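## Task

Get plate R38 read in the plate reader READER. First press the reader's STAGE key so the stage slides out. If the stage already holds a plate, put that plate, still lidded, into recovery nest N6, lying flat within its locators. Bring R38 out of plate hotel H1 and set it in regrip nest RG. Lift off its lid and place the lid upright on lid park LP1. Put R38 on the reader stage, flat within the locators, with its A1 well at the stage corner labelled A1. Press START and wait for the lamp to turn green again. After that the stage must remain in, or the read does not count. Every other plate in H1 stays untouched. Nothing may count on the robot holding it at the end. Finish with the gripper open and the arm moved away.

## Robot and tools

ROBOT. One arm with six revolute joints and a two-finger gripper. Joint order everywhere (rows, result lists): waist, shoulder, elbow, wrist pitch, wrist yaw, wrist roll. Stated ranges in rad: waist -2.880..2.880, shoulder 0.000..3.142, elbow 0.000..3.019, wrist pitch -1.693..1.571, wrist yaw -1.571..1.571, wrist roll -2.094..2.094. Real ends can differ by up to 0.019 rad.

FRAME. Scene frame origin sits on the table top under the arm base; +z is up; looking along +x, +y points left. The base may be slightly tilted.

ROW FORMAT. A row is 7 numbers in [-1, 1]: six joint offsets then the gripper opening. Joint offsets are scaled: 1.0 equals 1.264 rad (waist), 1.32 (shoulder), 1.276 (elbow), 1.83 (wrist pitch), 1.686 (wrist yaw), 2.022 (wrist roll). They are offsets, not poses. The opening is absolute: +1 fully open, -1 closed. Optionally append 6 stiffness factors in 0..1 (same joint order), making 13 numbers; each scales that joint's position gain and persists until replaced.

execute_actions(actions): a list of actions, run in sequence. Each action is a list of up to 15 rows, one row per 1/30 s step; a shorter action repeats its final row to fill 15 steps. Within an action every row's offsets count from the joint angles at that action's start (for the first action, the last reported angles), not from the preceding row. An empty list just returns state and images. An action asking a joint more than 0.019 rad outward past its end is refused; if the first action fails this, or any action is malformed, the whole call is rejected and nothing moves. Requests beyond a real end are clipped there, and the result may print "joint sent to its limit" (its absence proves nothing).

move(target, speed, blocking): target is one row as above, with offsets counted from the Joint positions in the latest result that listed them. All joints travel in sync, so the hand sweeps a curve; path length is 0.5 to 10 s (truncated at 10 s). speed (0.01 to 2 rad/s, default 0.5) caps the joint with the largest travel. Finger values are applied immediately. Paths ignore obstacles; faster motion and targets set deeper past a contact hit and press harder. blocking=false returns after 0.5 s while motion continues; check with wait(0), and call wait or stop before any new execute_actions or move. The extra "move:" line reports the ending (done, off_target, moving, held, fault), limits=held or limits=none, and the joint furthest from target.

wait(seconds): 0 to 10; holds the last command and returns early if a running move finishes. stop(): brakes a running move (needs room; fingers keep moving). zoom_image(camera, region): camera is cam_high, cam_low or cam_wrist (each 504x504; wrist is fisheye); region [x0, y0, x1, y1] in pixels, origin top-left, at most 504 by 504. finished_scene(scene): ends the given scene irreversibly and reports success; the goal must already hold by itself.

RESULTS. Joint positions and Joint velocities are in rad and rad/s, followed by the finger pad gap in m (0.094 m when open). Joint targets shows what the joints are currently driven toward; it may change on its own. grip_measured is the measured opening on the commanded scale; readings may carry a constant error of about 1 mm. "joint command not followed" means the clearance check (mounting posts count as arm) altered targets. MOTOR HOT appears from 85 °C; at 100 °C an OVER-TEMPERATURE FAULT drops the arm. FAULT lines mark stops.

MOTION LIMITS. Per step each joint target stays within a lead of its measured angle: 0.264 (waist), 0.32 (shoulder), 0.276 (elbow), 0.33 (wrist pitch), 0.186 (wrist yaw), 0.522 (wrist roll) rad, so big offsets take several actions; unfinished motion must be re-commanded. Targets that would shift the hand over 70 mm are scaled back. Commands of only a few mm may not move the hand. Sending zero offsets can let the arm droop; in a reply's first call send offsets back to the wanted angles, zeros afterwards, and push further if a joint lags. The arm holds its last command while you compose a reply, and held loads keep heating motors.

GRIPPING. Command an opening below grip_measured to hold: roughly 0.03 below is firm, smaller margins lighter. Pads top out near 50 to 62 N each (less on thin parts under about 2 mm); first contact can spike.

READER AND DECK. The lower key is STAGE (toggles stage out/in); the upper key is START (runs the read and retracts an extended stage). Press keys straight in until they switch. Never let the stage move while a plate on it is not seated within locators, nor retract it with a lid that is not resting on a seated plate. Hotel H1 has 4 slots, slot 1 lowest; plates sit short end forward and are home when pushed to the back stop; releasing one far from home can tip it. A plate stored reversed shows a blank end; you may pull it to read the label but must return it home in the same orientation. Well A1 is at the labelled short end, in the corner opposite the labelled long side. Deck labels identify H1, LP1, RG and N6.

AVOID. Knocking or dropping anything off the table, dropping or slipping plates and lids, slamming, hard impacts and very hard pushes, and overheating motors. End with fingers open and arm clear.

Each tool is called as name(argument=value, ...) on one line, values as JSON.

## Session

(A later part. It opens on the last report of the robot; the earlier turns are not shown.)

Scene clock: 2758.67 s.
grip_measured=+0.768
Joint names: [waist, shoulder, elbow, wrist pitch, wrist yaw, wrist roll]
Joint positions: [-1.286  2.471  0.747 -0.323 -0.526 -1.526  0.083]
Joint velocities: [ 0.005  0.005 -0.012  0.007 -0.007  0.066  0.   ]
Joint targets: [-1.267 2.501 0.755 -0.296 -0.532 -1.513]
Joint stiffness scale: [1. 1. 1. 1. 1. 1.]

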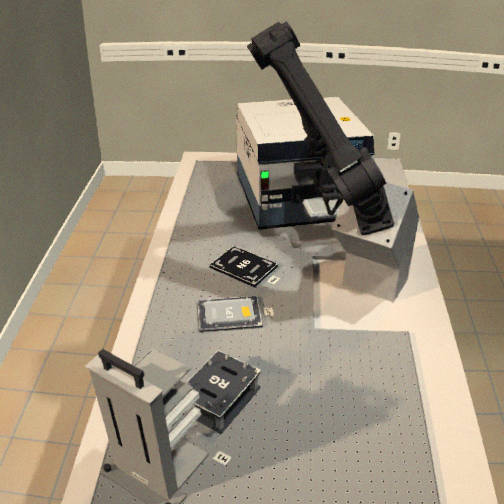

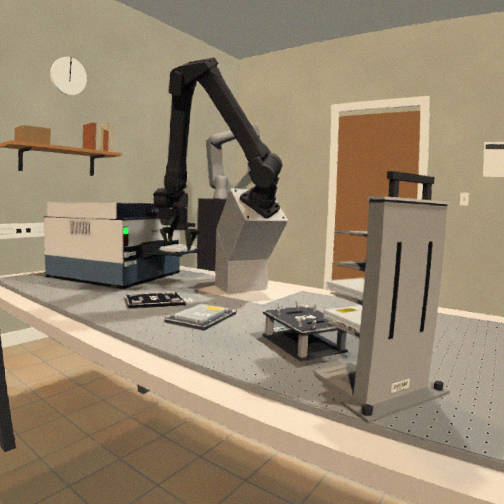

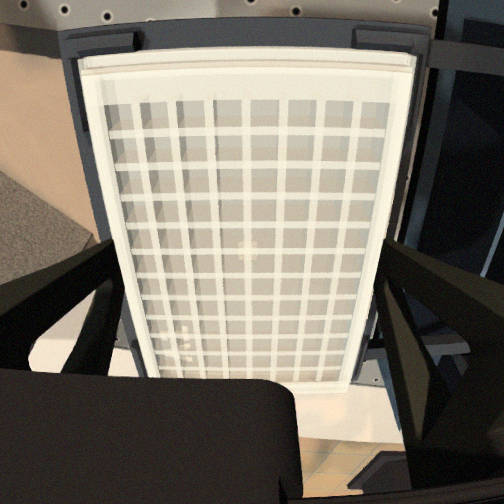

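execute_actions(actions=[[[0.0145,0.0228,0.0063,0.0130,-0.0036,0.005,0.75],[0.0138,0.0230,0.0063,0.0110,-0.0036,0.004,0.75],[0.0132,0.0234,0.0063,0.0090,-0.0036,0.003,0.75],[0.0127,0.0238,0.0063,0.0075,-0.0036,0.002,0.75],[0.0127,0.0242,0.0063,0.0066,-0.0036,0.001,0.75],[0.0127,0.0246,0.0063,0.0066,-0.0036,0.0,0.75],[0.0127,0.0250,0.0063,0.0066,-0.0036,0.0,0.75],[0.0127,0.0254,0.0063,0.0066,-0.0036,0.0,0.75],[0.0127,0.0258,0.0063,0.0066,-0.0036,0.0,0.75]]])

Scene clock: 2824.10 s.
grip_measured=+0.768
Joint names: [waist, shoulder, elbow, wrist pitch, wrist yaw, wrist roll]
Joint positions: [-1.286  2.471  0.747 -0.323 -0.526 -1.526  0.083]
Joint velocities: [-0.015 -0.015  0.012 -0.012 -0.022  0.022  0.   ]
Joint targets: [-1.269 2.505 0.755 -0.311 -0.533 -1.526]
Joint stiffness scale: [1. 1. 1. 1. 1. 1.]

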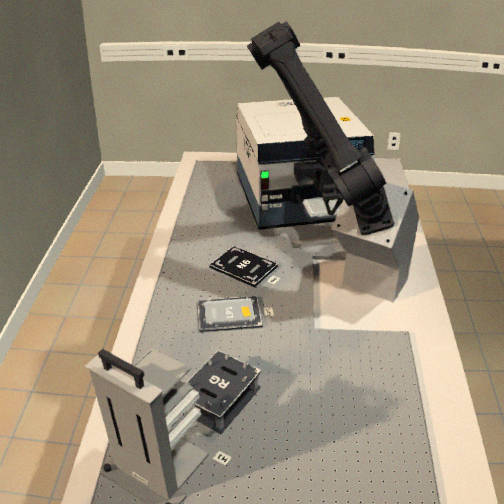

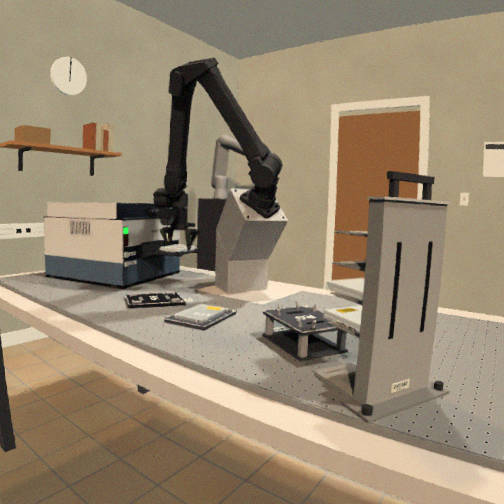

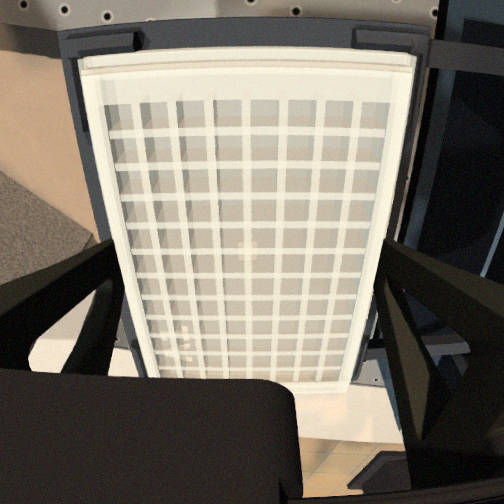

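execute_actions(actions=[[[0.011,0.021,0.0063,0.005,-0.003,0.0,0.75],[0.008,0.016,0.0063,0.003,-0.002,0.0,0.75],[0.006,0.011,0.0063,0.002,-0.001,0.0,0.755],[0.004,0.007,0.0063,0.001,0.0,0.0,0.765],[0.004,0.006,0.0063,0.0,0.0,0.0,0.775],[0.004,0.006,0.0063,0.0,0.0,0.0,0.79],[0.004,0.006,0.0063,0.0,0.0,0.0,0.81],[0.004,0.006,0.0063,0.0,0.0,0.0,0.84],[0.004,0.006,0.0063,0.0,0.0,0.0,0.88],[0.004,0.006,0.0063,0.0,0.0,0.0,0.93],[0.004,0.006,0.0063,0.0,0.0,0.0,1.0]]])

Scene clock: 2836.23 s.
grip_measured=+1.000
Joint names: [waist, shoulder, elbow, wrist pitch, wrist yaw, wrist roll]
Joint positions: [-1.286  2.471  0.747 -0.323 -0.526 -1.526  0.094]
Joint velocities: [-0.005  0.005 -0.012 -0.007  0.022  0.022  0.   ]
Joint targets: [-1.280 2.479 0.755 -0.323 -0.526 -1.526]
Joint stiffness scale: [1. 1. 1. 1. 1. 1.]

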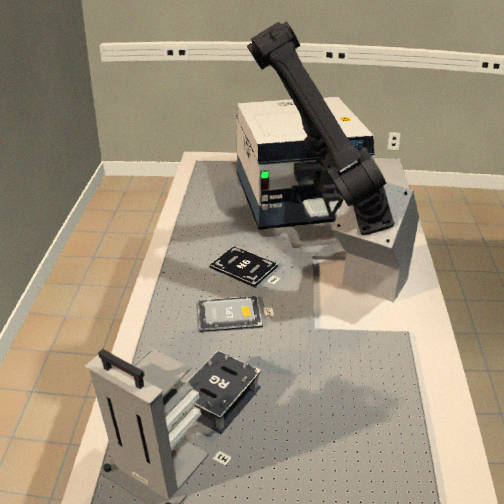

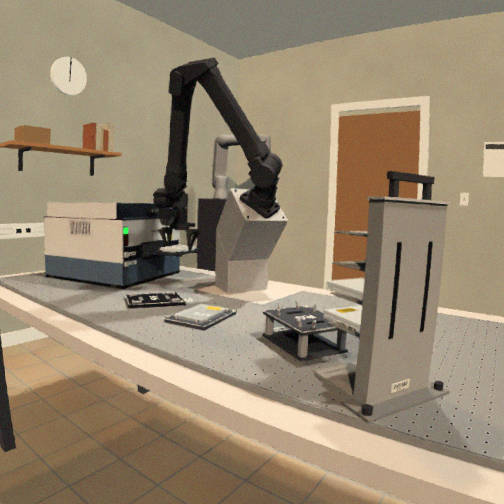

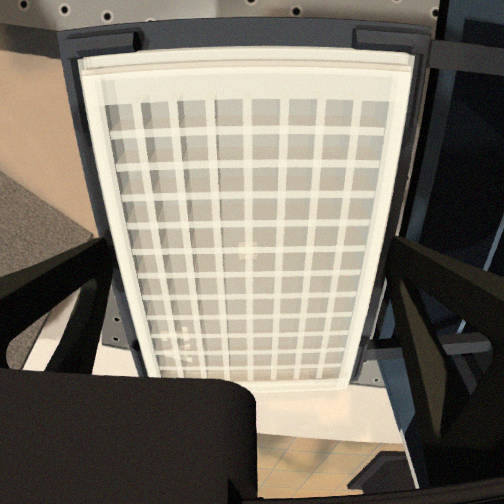

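wait(seconds=0)

zoom_image(camera="cam_wrist", region=[50, 15, 170, 135])

zoom_image(camera="cam_wrist", region=[330, 15, 450, 135])

zoom_image(camera="cam_wrist", region=[280, 310, 400, 410])

zoom_image(camera="cam_wrist", region=[100, 300, 220, 400])

Scene clock: 2839.47 s.
grip_measured=+1.000
Joint names: [waist, shoulder, elbow, wrist pitch, wrist yaw, wrist roll]
Joint positions: [-1.286  2.471  0.747 -0.323 -0.526 -1.526  0.094]
Joint velocities: [ 0.005  0.005  0.022 -0.007 -0.037 -0.022  0.   ]
Joint targets: [-1.280 2.479 0.755 -0.323 -0.526 -1.526]
Joint stiffness scale: [1. 1. 1. 1. 1. 1.]

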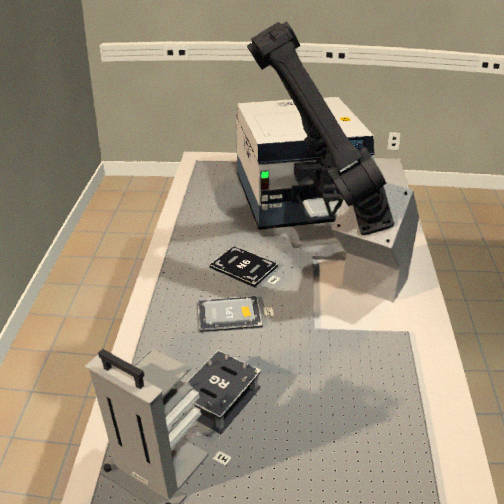

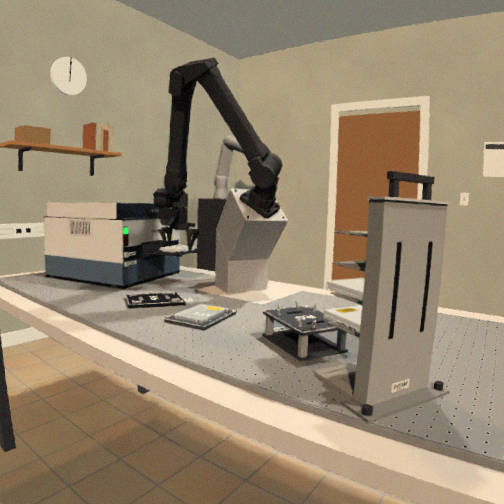

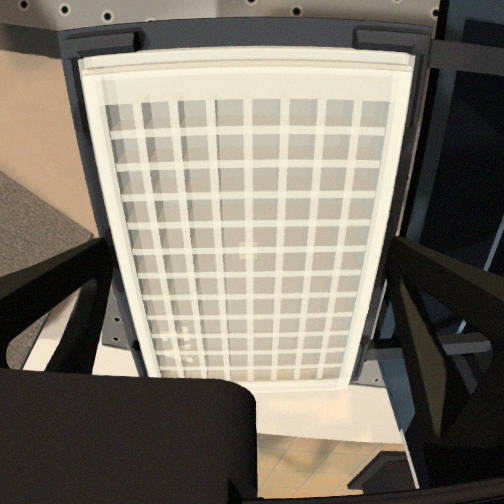

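Region (50, 15, 170, 135) of cam_wrist's 504x504 image, scaled by 4.200, with more detail than that image has.

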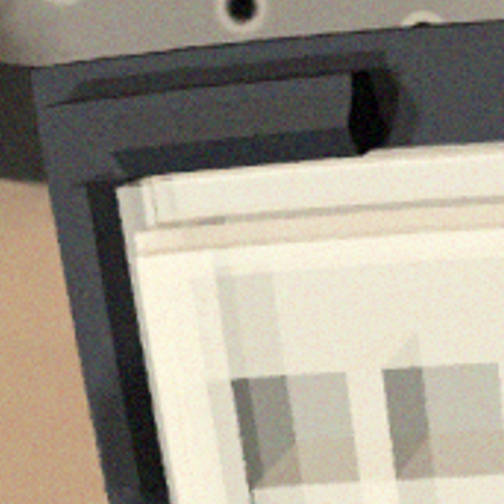

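Region (330, 15, 450, 135) of cam_wrist's 504x504 image, scaled by 4.200, with more detail than that image has.

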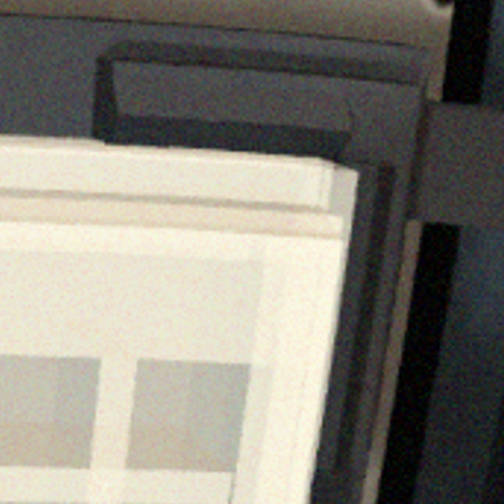

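Region (280, 310, 400, 410) of cam_wrist's 504x504 image, scaled by 4.200, with more detail than that image has.

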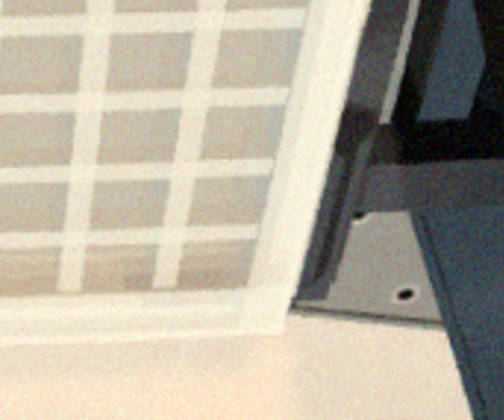

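Region (100, 300, 220, 400) of cam_wrist's 504x504 image, scaled by 4.200, with more detail than that image has.

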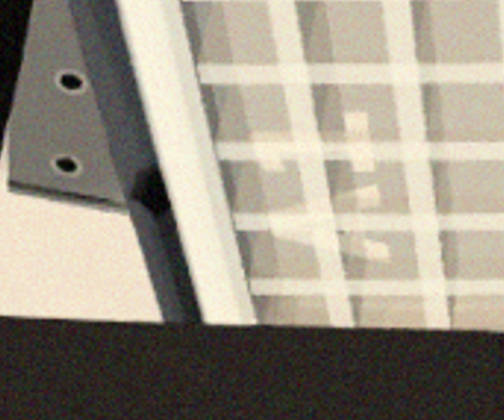

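zoom_image(camera="cam_wrist", region=[110, 310, 170, 380])

zoom_image(camera="cam_wrist", region=[330, 310, 390, 395])

Region (110, 310, 170, 380) of cam_wrist's 504x504 image, scaled by 7.200, with more detail than that image has; it fills the left 432 columns of this view, and the rest is white.

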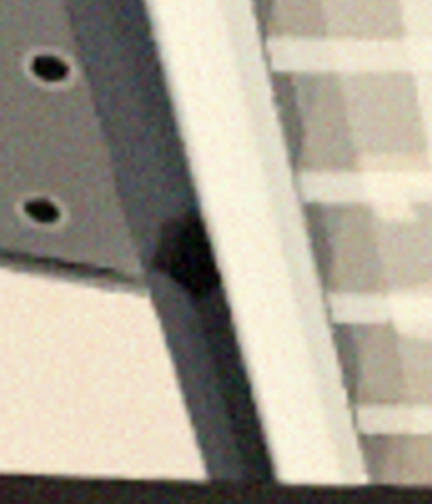

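Region (330, 310, 390, 395) of cam_wrist's 504x504 image, scaled by 5.929, with more detail than that image has; it fills the left 356 columns of this view, and the rest is white.

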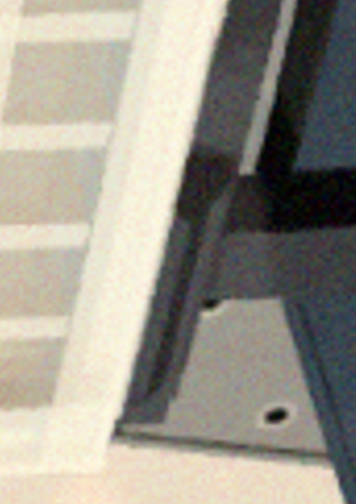

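zoom_image(camera="cam_wrist", region=[60, 110, 120, 170])

zoom_image(camera="cam_wrist", region=[375, 110, 435, 170])

Region (60, 110, 120, 170) of cam_wrist's 504x504 image, scaled by 8.400, with more detail than that image has.

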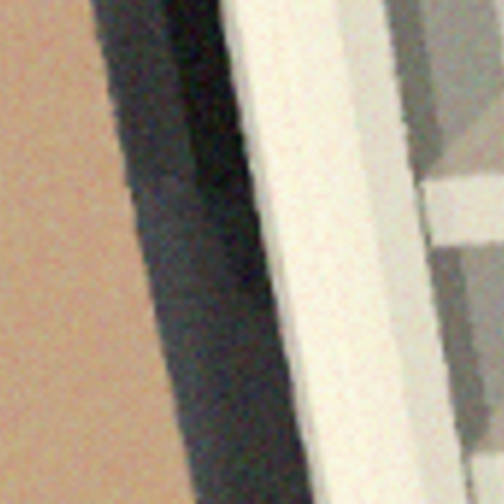

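Region (375, 110, 435, 170) of cam_wrist's 504x504 image, scaled by 8.400, with more detail than that image has.

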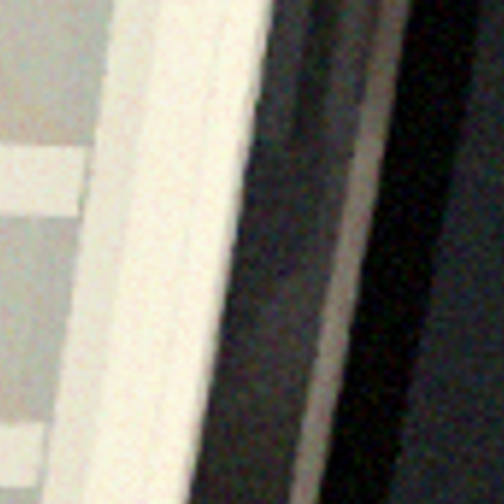

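execute_actions(actions=[[[0.005,-0.0066,0.0063,-0.0044,0,0,1],[0.005,-0.0172,0.0063,-0.0098,0,0,1],[0.005,-0.0228,0.0063,-0.0131,0,0,1],[0.005,-0.0263,0.0063,-0.0157,0,0,1],[0.007,-0.0308,0.0063,-0.0190,0,0,1],[0.0095,-0.0361,0.0063,-0.0231,0,0,1],[0.0100,-0.0408,0.0063,-0.0279,0,0,1],[0.0116,-0.0463,0.004,-0.0334,0,0,1],[0.0141,-0.0526,0.001,-0.0395,0,0,1],[0.0177,-0.0609,-0.0016,-0.0459,0,0,1],[0.0224,-0.0699,-0.0017,-0.0519,0,0,1],[0.0280,-0.0793,-0.0020,-0.0572,0,0,1],[0.0346,-0.0892,-0.0024,-0.0616,0,0,1],[0.0421,-0.0993,-0.0030,-0.0649,0,0,0.9],[0.0506,-0.1096,-0.0038,-0.0672,0,0,0.75]],[[0.0328,-0.0445,-0.0039,-0.0157,0,0,0.55],[0.0431,-0.0550,-0.0050,-0.0133,0,0,0.35],[0.0543,-0.0653,-0.0063,-0.0090,0,0,0.15],[0.0663,-0.0754,-0.0077,-0.0034,0,0,-0.05],[0.0792,-0.0853,-0.0093,0.0031,0,0,-0.25],[0.0928,-0.0947,-0.0110,0.0106,0.0015,0,-0.45],[0.1071,-0.1037,-0.0129,0.0144,0.0030,0,-0.62],[0.1221,-0.1121,-0.0149,0.0191,0.0036,0,-0.77],[0.1378,-0.1198,-0.0170,0.0247,0.0054,0,-0.88],[0.1541,-0.1268,-0.0193,0.0310,0.0084,0,-0.95],[0.1709,-0.1330,-0.0216,0.0381,0.0125,0,-1],[0.1882,-0.1384,-0.0240,0.0460,0.0178,0,-1],[0.2061,-0.1429,-0.0265,0.0547,0.0243,0,-1],[0.2243,-0.1464,-0.0291,0.0640,0.0319,0,-1],[0.2429,-0.1489,-0.0318,0.0741,0.0406,0,-1]],[[0.0599,-0.0212,-0.0092,0.0392,0.0198,0,-1],[0.0791,-0.0202,-0.0119,0.0505,0.0305,0,-1],[0.0985,-0.0155,-0.0147,0.0625,0.0423,0,-1],[0.1181,-0.0095,-0.0175,0.0750,0.0550,0,-1],[0.1378,-0.0032,-0.0204,0.0880,0.0686,0,-1],[0.1575,0.0036,-0.0232,0.1015,0.0831,0,-1],[0.1772,0.0100,-0.0260,0.1155,0.0984,0,-1],[0.1969,0.0145,-0.0288,0.1299,0.1144,0,-1],[0.2165,0.0171,-0.0315,0.1446,0.1312,0,-1],[0.2359,0.0201,-0.0342,0.1597,0.1485,0,-1],[0.2551,0.0235,-0.0369,0.1750,0.1665,0,-1],[0.2741,0.0271,-0.0395,0.1906,0.1849,0,-1],[0.2927,0.0311,-0.0420,0.2063,0.2039,0,-1],[0.3109,0.0354,-0.0444,0.2222,0.2232,0,-1],[0.3288,0.0400,-0.0468,0.2382,0.2428,0,-1]],[[0.0574,0.0288,-0.0088,0.0560,0.0386,0,-1],[0.0742,0.0338,-0.0115,0.0720,0.0586,0,-1],[0.0905,0.0390,-0.0141,0.0880,0.0787,0,-1],[0.1062,0.0444,-0.0166,0.1039,0.0989,0,-1],[0.1212,0.0499,-0.0189,0.1196,0.1191,0,-1],[0.1355,0.0555,-0.0211,0.1352,0.1391,0,-1],[0.1491,0.0612,-0.0232,0.1505,0.1590,0,-1],[0.1620,0.0669,-0.0250,0.1656,0.1786,0,-1],[0.1740,0.0727,-0.0268,0.1803,0.1979,0,-1],[0.1852,0.0784,-0.0283,0.1947,0.2168,0,-1],[0.1955,0.0841,-0.0297,0.2087,0.2352,0,-1],[0.2049,0.0897,-0.0309,0.2222,0.2532,0,-1],[0.2134,0.0952,-0.0320,0.2352,0.2706,0,-1],[0.2210,0.1006,-0.0328,0.2477,0.2873,0,-1],[0.2276,0.1058,-0.0335,0.2597,0.3033,0,-1]],[[0.0269,0.0307,-0.008,0.0443,0.0311,0,-1],[0.0315,0.0355,-0.008,0.0550,0.0455,0,-1],[0.0351,0.0401,-0.007,0.0651,0.0591,0,-1],[0.0377,0.0444,-0.006,0.0744,0.0719,0,-1],[0.0392,0.0484,-0.006,0.0831,0.0836,0,-1],[0.0397,0.0520,-0.006,0.0910,0.0944,0,-1],[0.0397,0.0554,-0.006,0.0981,0.1041,0,-1],[0.0397,0.0584,-0.006,0.1044,0.1128,0,-1],[0.0397,0.0610,-0.006,0.1100,0.1204,0,-1],[0.0397,0.0633,-0.006,0.1147,0.1269,0,-1],[0.0397,0.0651,-0.006,0.1185,0.1322,0,-1],[0.0397,0.0666,-0.006,0.1216,0.1363,0,-1],[0.0397,0.0676,-0.006,0.1237,0.1393,0,-1],[0.0397,0.0682,-0.006,0.1250,0.1411,0,-1],[0.0397,0.0685,-0.006,0.1255,0.1417,0,-1]]])

Scene clock: 2961.97 s.
grip_measured=-0.988
Joint names: [waist, shoulder, elbow, wrist pitch, wrist yaw, wrist roll]
Joint positions: [-0.342  2.393  0.643  0.643  0.624 -1.526  0.001]
Joint velocities: [ 0.005  0.024 -0.022  0.105  0.066 -0.022 -0.   ]
Joint targets: [-0.330 2.417 0.636 0.671 0.630 -1.526]
Joint stiffness scale: [1. 1. 1. 1. 1. 1.]

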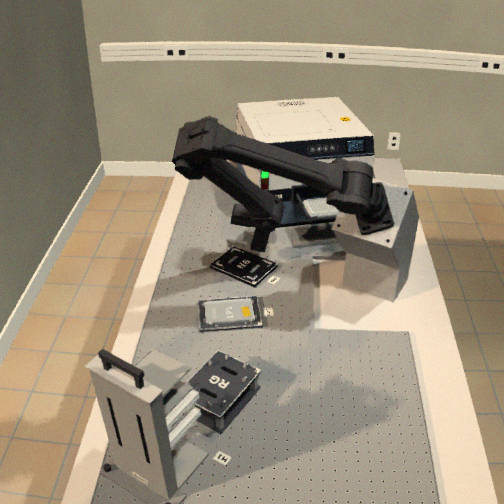

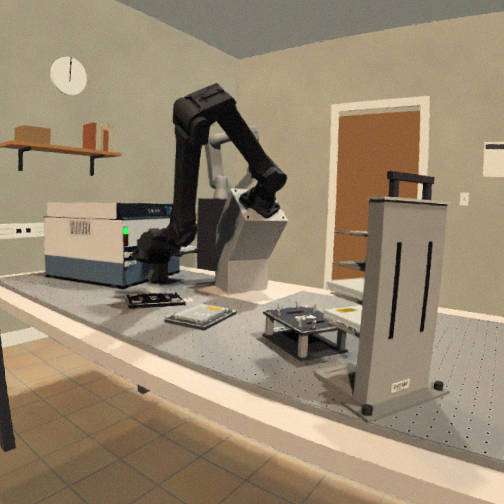

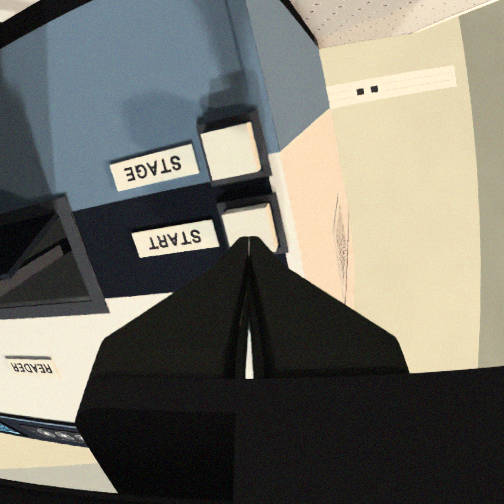

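execute_actions(actions=[])

Scene clock: 2981.80 s.
grip_measured=-0.988
Joint names: [waist, shoulder, elbow, wrist pitch, wrist yaw, wrist roll]
Joint positions: [-0.342  2.394  0.643  0.649  0.626 -1.526  0.001]
Joint velocities: [ 0.015  0.005 -0.002  0.002 -0.022 -0.007 -0.001]
Joint targets: [-0.330 2.417 0.636 0.671 0.630 -1.526]
Joint stiffness scale: [1. 1. 1. 1. 1. 1.]

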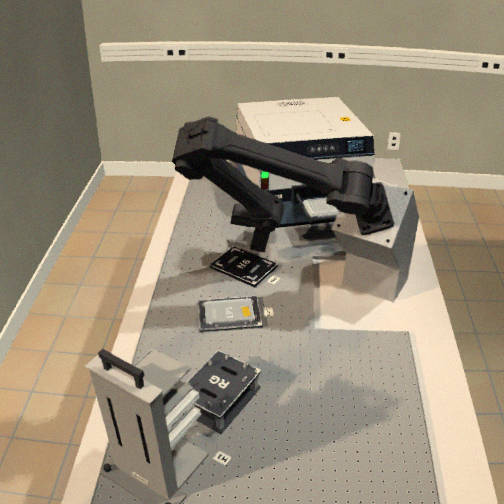

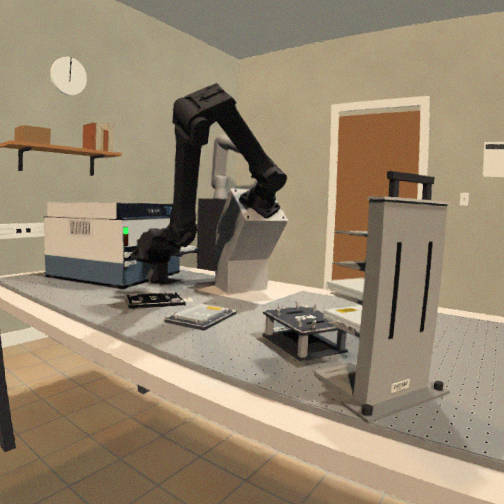

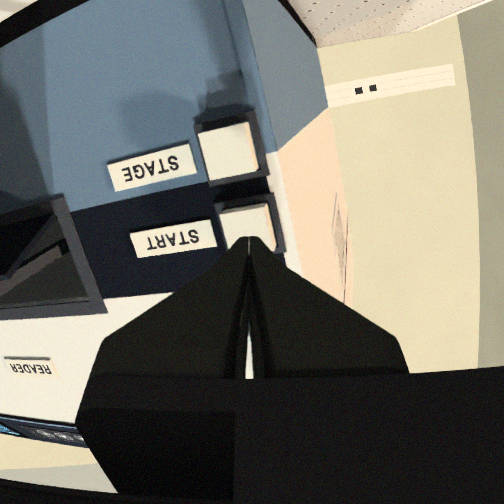

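zoom_image(camera="cam_wrist", region=[170, 90, 330, 270])

zoom_image(camera="cam_low", region=[90, 210, 210, 300])

Region (170, 90, 330, 270) of cam_wrist's 504x504 image, scaled by 2.800, with more detail than that image has.

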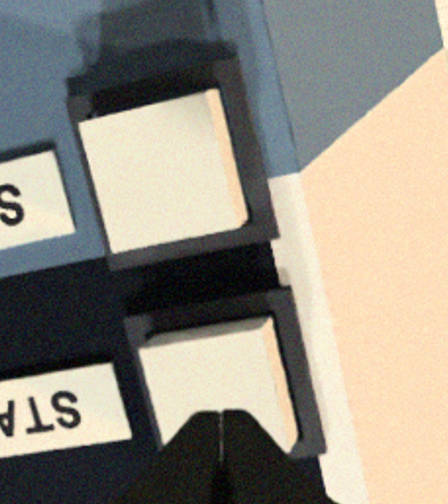

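Region (90, 210, 210, 300) of cam_low's 504x504 image, scaled by 4.200, with more detail than that image has; it fills the top 378 rows of this view, and the rest is white.

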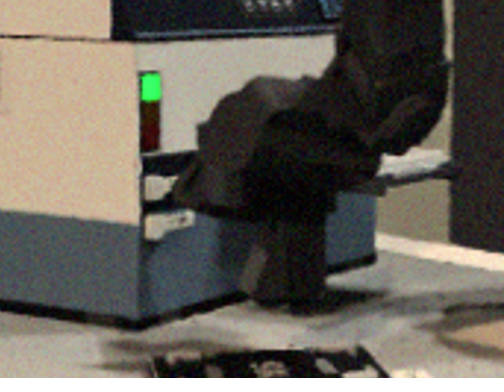

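execute_actions(actions=[[[-0.0005,0.0170,0.0003,0.0117,-0.0002,0,-1],[-0.0081,0.0180,0.0053,0.0122,-0.0032,0,-1],[-0.0142,0.0196,0.0108,0.0132,-0.0042,0,-1],[-0.0171,0.0218,0.0130,0.0144,-0.0055,0,-1],[-0.0205,0.0245,0.0156,0.0159,-0.0070,0,-1],[-0.0244,0.0274,0.0186,0.0176,-0.0088,0,-1],[-0.0286,0.0306,0.0218,0.0194,-0.0107,0,-1],[-0.0329,0.0339,0.0250,0.0213,-0.0126,0,-1],[-0.0370,0.0371,0.0282,0.0231,-0.0145,0,-1],[-0.0410,0.0401,0.0312,0.0248,-0.0163,0,-1],[-0.0444,0.0427,0.0338,0.0262,-0.0179,0,-1],[-0.0473,0.0449,0.0360,0.0275,-0.0192,0,-1],[-0.0494,0.0465,0.0376,0.0284,-0.0201,0,-1],[-0.0507,0.0475,0.0386,0.0290,-0.0208,0,-1],[-0.0512,0.0479,0.0389,0.0292,-0.0209,0,-1]]])

wait(seconds=0.3)

Scene clock: 3044.07 s.
grip_measured=-0.988
Joint names: [waist, shoulder, elbow, wrist pitch, wrist yaw, wrist roll]
Joint positions: [-0.391  2.431  0.688  0.678  0.595 -1.526  0.001]
Joint velocities: [-0.112  0.063  0.037  0.042 -0.139 -0.066  0.   ]
Joint targets: [-0.407 2.457 0.693 0.702 0.591 -1.526]
Joint stiffness scale: [1. 1. 1. 1. 1. 1.]

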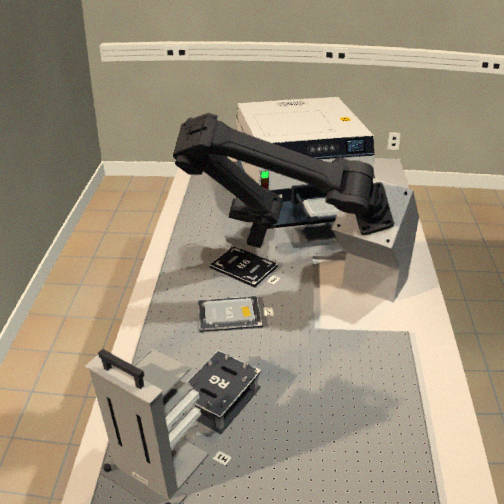

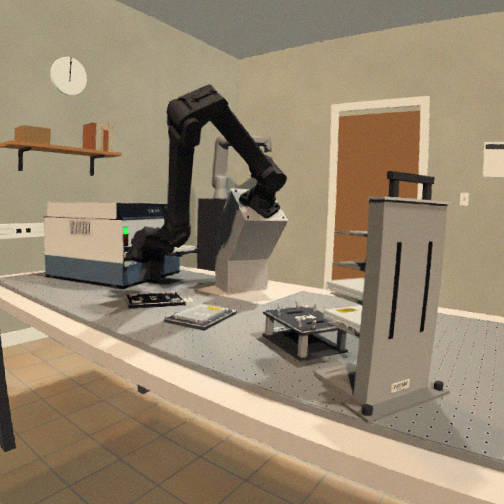

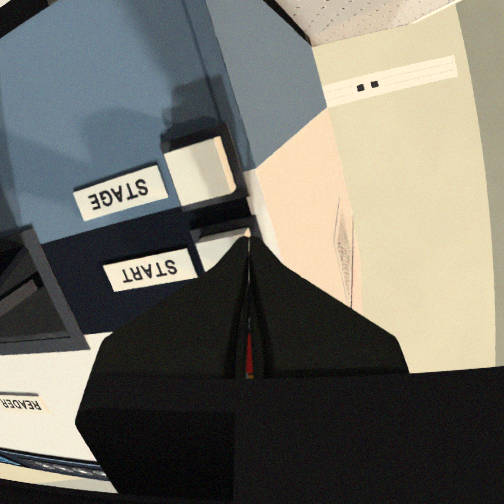

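Scene clock: 3044.37 s.
grip_measured=-0.988
Joint names: [waist, shoulder, elbow, wrist pitch, wrist yaw, wrist roll]
Joint positions: [-0.393  2.432  0.689  0.681  0.593 -1.526  0.001]
Joint velocities: [ 0.005  0.005 -0.017 -0.002  0.037 -0.007 -0.   ]
Joint targets: [-0.407 2.457 0.693 0.702 0.590 -1.526]
Joint stiffness scale: [1. 1. 1. 1. 1. 1.]
wait: 0.30 s; at rest by 0.20 s

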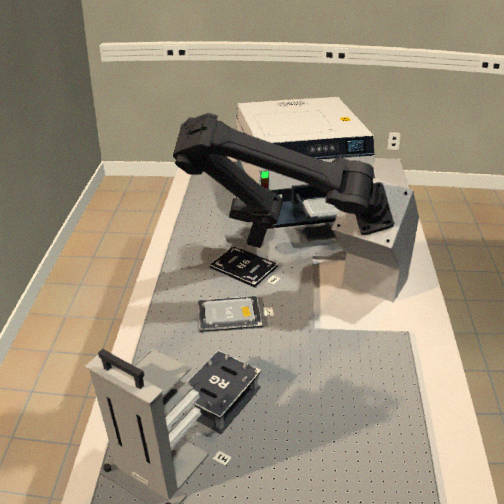

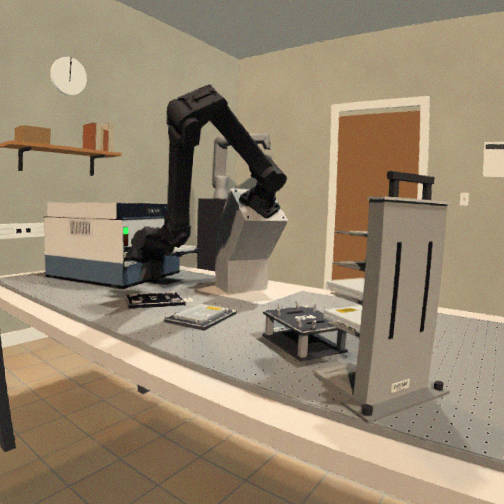

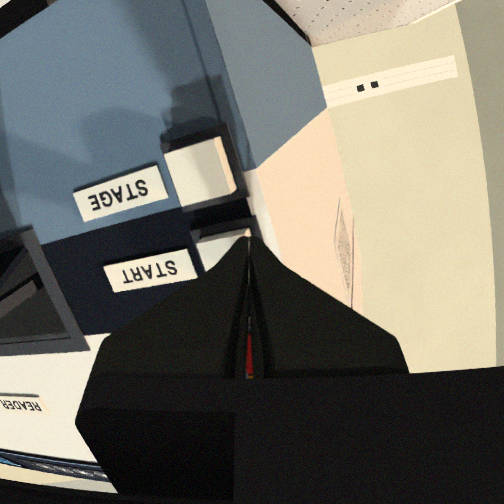

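zoom_image(camera="cam_wrist", region=[140, 110, 300, 290])

Region (140, 110, 300, 290) of cam_wrist's 504x504 image, scaled by 2.800, with more detail than that image has.

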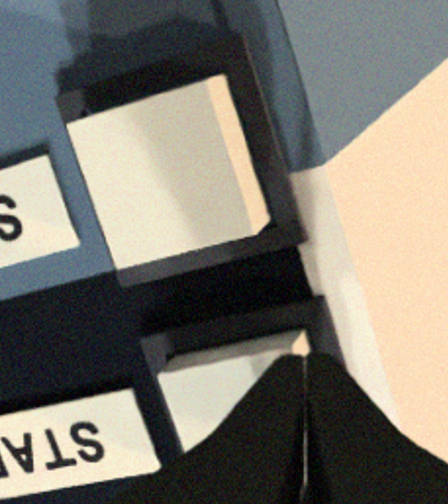

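execute_actions(actions=[[[-0.0111,0.0195,0.0031,0.0115,-0.0018,0,-1],[-0.0111,0.0205,0.0031,0.0115,-0.0018,0,-1],[-0.0111,0.0218,0.0031,0.0115,-0.0018,0,-1],[-0.0111,0.0232,0.0031,0.0115,-0.0018,0,-1],[-0.0111,0.0247,0.0031,0.0115,-0.0018,0,-1],[-0.0111,0.0262,0.0031,0.0115,-0.0018,0,-1],[-0.0111,0.0275,0.0031,0.0115,-0.0018,0,-1],[-0.0111,0.0286,0.0031,0.0115,-0.0018,0,-1],[-0.0111,0.0295,0.0031,0.0115,-0.0018,0,-1],[-0.0111,0.0301,0.0031,0.0115,-0.0018,0,-1],[-0.0111,0.0303,0.0031,0.0115,-0.0018,0,-1]]])

Scene clock: 3086.83 s.
grip_measured=-0.988
Joint names: [waist, shoulder, elbow, wrist pitch, wrist yaw, wrist roll]
Joint positions: [-0.393  2.437  0.689  0.686  0.593 -1.526  0.001]
Joint velocities: [-0.005 -0.005  0.017 -0.002 -0.007  0.037 -0.001]
Joint targets: [-0.407 2.472 0.693 0.702 0.590 -1.526]
Joint stiffness scale: [1. 1. 1. 1. 1. 1.]

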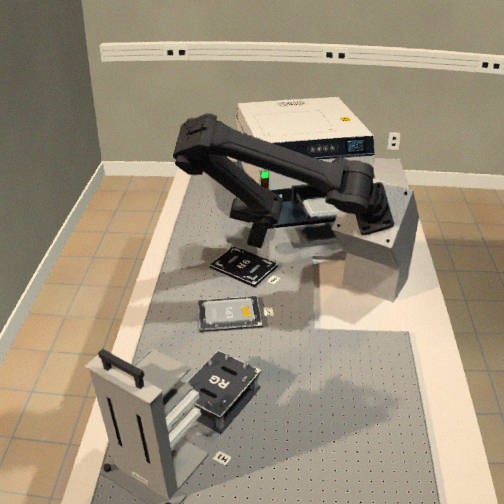

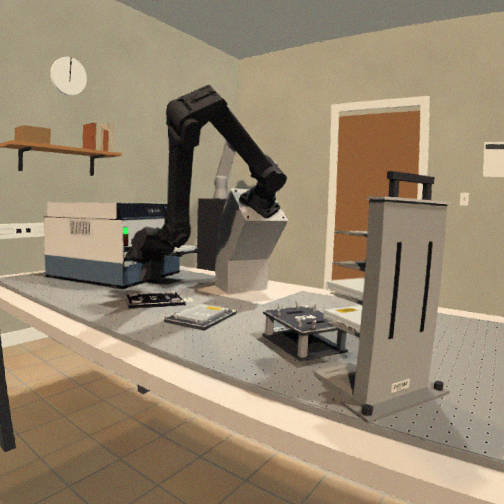

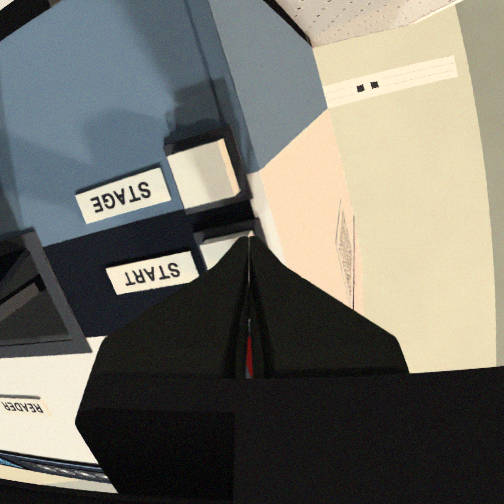

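zoom_image(camera="cam_low", region=[110, 220, 200, 295])

zoom_image(camera="cam_high", region=[215, 160, 355, 265])

Region (110, 220, 200, 295) of cam_low's 504x504 image, scaled by 5.600, with more detail than that image has.

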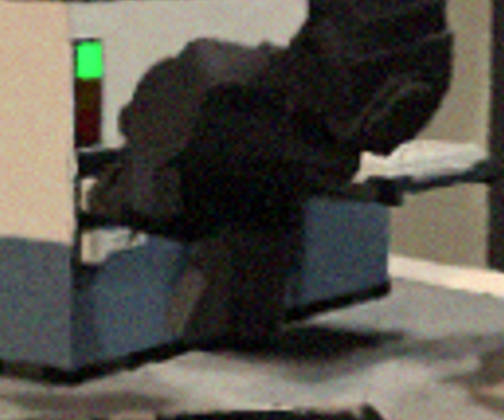

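Region (215, 160, 355, 265) of cam_high's 504x504 image, scaled by 3.600, with more detail than that image has; it fills the top 378 rows of this view, and the rest is white.

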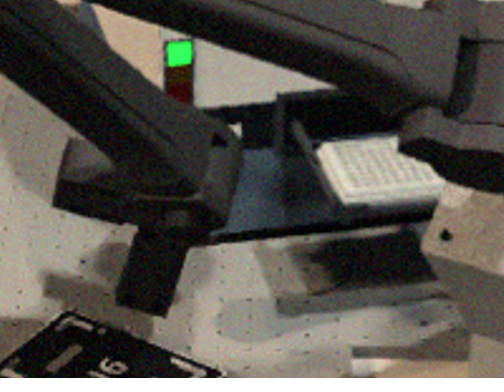

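wait(seconds=0)

zoom_image(camera="cam_wrist", region=[140, 110, 300, 290])

Scene clock: 3106.00 s.
grip_measured=-0.988
Joint names: [waist, shoulder, elbow, wrist pitch, wrist yaw, wrist roll]
Joint positions: [-0.393  2.437  0.689  0.686  0.593 -1.526  0.001]
Joint velocities: [ 0.015 -0.015 -0.017 -0.007 -0.007  0.066 -0.   ]
Joint targets: [-0.407 2.472 0.693 0.702 0.590 -1.526]
Joint stiffness scale: [1. 1. 1. 1. 1. 1.]

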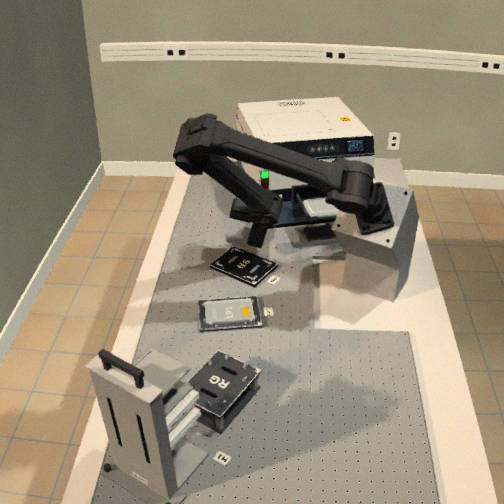

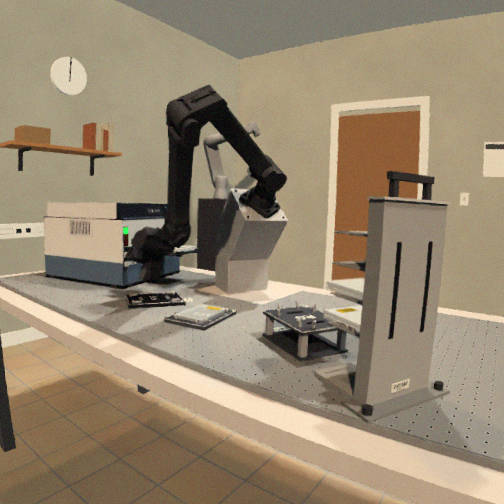

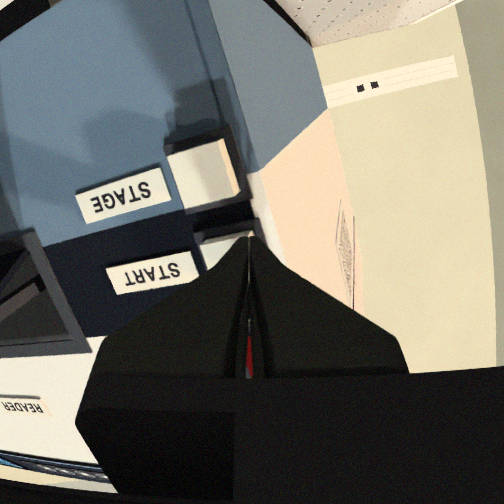

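Region (140, 110, 300, 290) of cam_wrist's 504x504 image, scaled by 2.800, with more detail than that image has.

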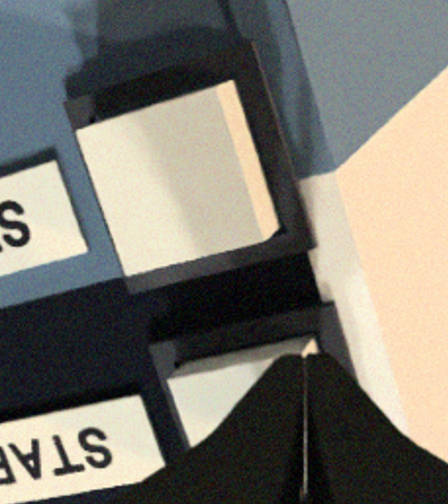

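execute_actions(actions=[[[-0.0111,0.022,0.0,0.0087,-0.0018,0,-1],[-0.0111,0.018,-0.003,0.0087,-0.0018,0,-1],[-0.0111,0.016,-0.0055,0.0087,-0.0018,0,-1],[-0.0111,0.016,-0.007,0.0087,-0.0018,0,-1],[-0.0111,0.016,-0.0085,0.0087,-0.0018,0,-1],[-0.0111,0.016,-0.0098,0.0087,-0.0018,0,-1],[-0.0111,0.017,-0.0106,0.0087,-0.0018,0,-1],[-0.0111,0.018,-0.011,0.0087,-0.0018,0,-1],[-0.0111,0.019,-0.011,0.0087,-0.0018,0,-1],[-0.0111,0.020,-0.011,0.0087,-0.0018,0,-1],[-0.0111,0.021,-0.011,0.0087,-0.0018,0,-1],[-0.0111,0.022,-0.011,0.0087,-0.0018,0,-1],[-0.0111,0.0227,-0.011,0.0087,-0.0018,0,-1]]])

wait(seconds=0.2)

Scene clock: 3122.50 s.
grip_measured=-0.988
Joint names: [waist, shoulder, elbow, wrist pitch, wrist yaw, wrist roll]
Joint positions: [-0.393  2.437  0.689  0.686  0.593 -1.526  0.001]
Joint velocities: [-0.005 -0.005 -0.012  0.002  0.007  0.066 -0.   ]
Joint targets: [-0.407 2.467 0.675 0.702 0.590 -1.526]
Joint stiffness scale: [1. 1. 1. 1. 1. 1.]

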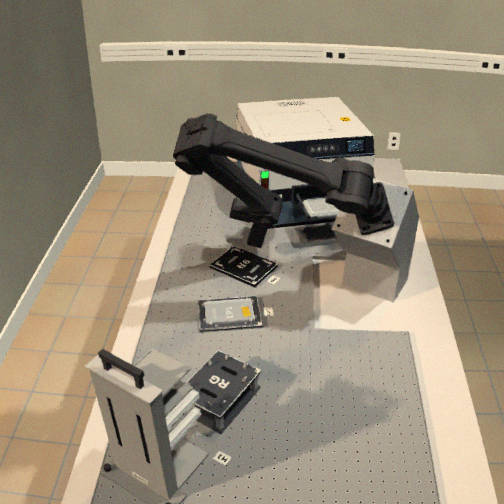

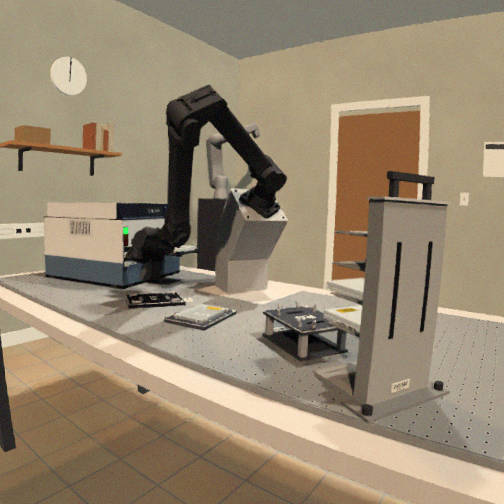

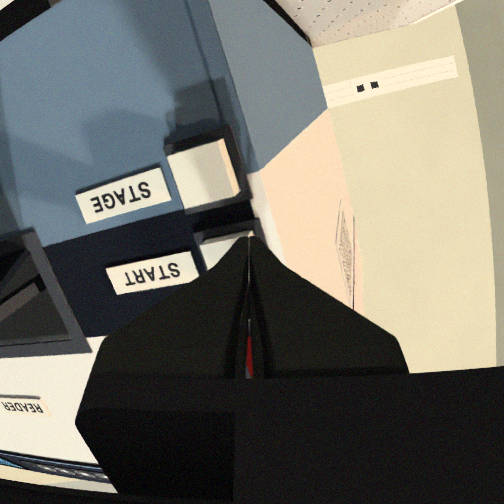

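Scene clock: 3122.70 s.
grip_measured=-0.988
Joint names: [waist, shoulder, elbow, wrist pitch, wrist yaw, wrist roll]
Joint positions: [-0.393  2.437  0.689  0.686  0.593 -1.526  0.001]
Joint velocities: [-0.024 -0.015 -0.017  0.012 -0.037 -0.022  0.   ]
Joint targets: [-0.407 2.467 0.675 0.702 0.590 -1.526]
Joint stiffness scale: [1. 1. 1. 1. 1. 1.]
wait: 0.20 s; at rest by 0.17 s

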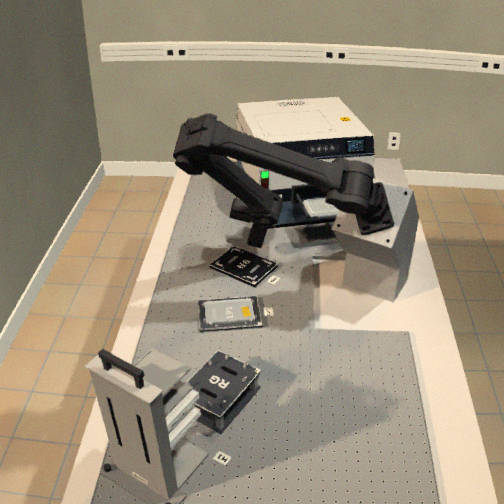

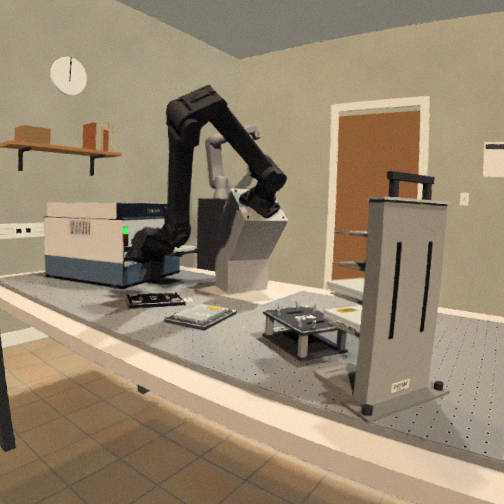

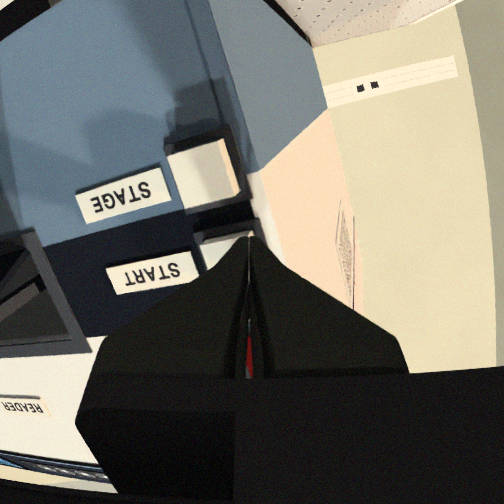

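execute_actions(actions=[[[-0.006,0.016,-0.012,0.0087,-0.0018,0,-1],[-0.003,0.011,-0.0132,0.0087,-0.0018,0,-1],[0,0.008,-0.0145,0.0087,-0.0018,0,-1],[0,0.008,-0.016,0.0087,-0.0018,0,-1],[0,0.008,-0.0175,0.0087,-0.0018,0,-1],[0,0.008,-0.019,0.0087,-0.0018,0,-1],[0,0.008,-0.0203,0.0087,-0.0018,0,-1],[0,0.008,-0.0215,0.0087,-0.0018,0,-1],[0,0.008,-0.0225,0.0087,-0.0018,0,-1],[0,0.008,-0.0232,0.0087,-0.0018,0,-1],[0,0.008,-0.0235,0.0087,-0.0018,0,-1]]])

Scene clock: 3127.80 s.
grip_measured=-0.988
Joint names: [waist, shoulder, elbow, wrist pitch, wrist yaw, wrist roll]
Joint positions: [-0.393  2.437  0.671  0.688  0.591 -1.526  0.001]
Joint velocities: [ 0.005 -0.015  0.002 -0.002  0.022 -0.022  0.   ]
Joint targets: [-0.393 2.448 0.659 0.702 0.590 -1.526]
Joint stiffness scale: [1. 1. 1. 1. 1. 1.]

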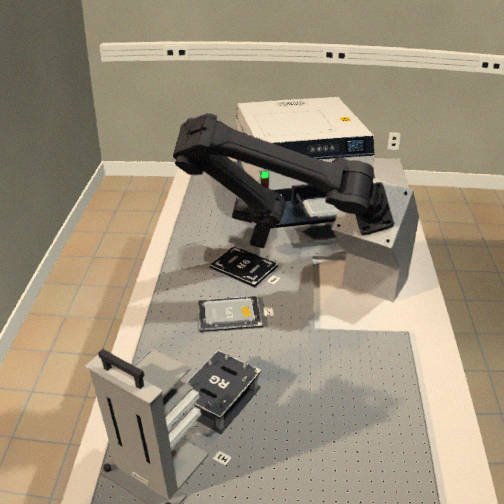

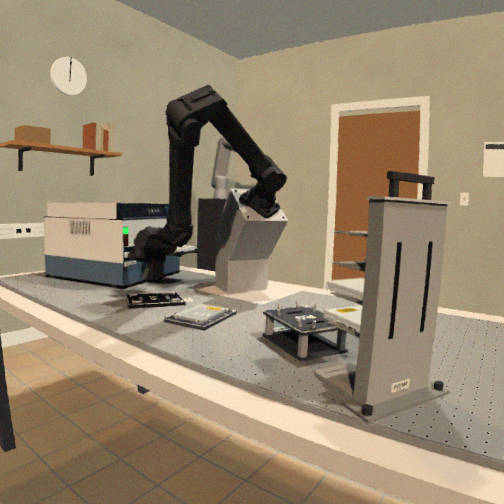

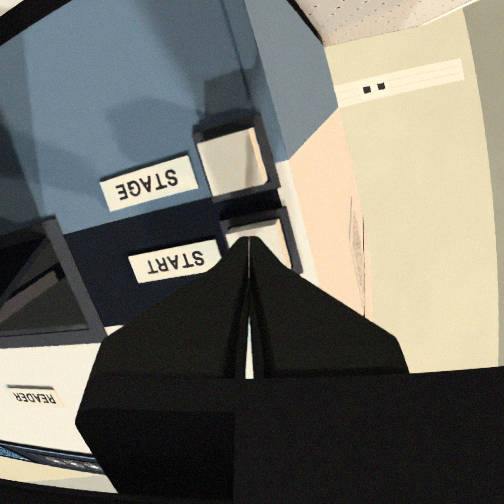

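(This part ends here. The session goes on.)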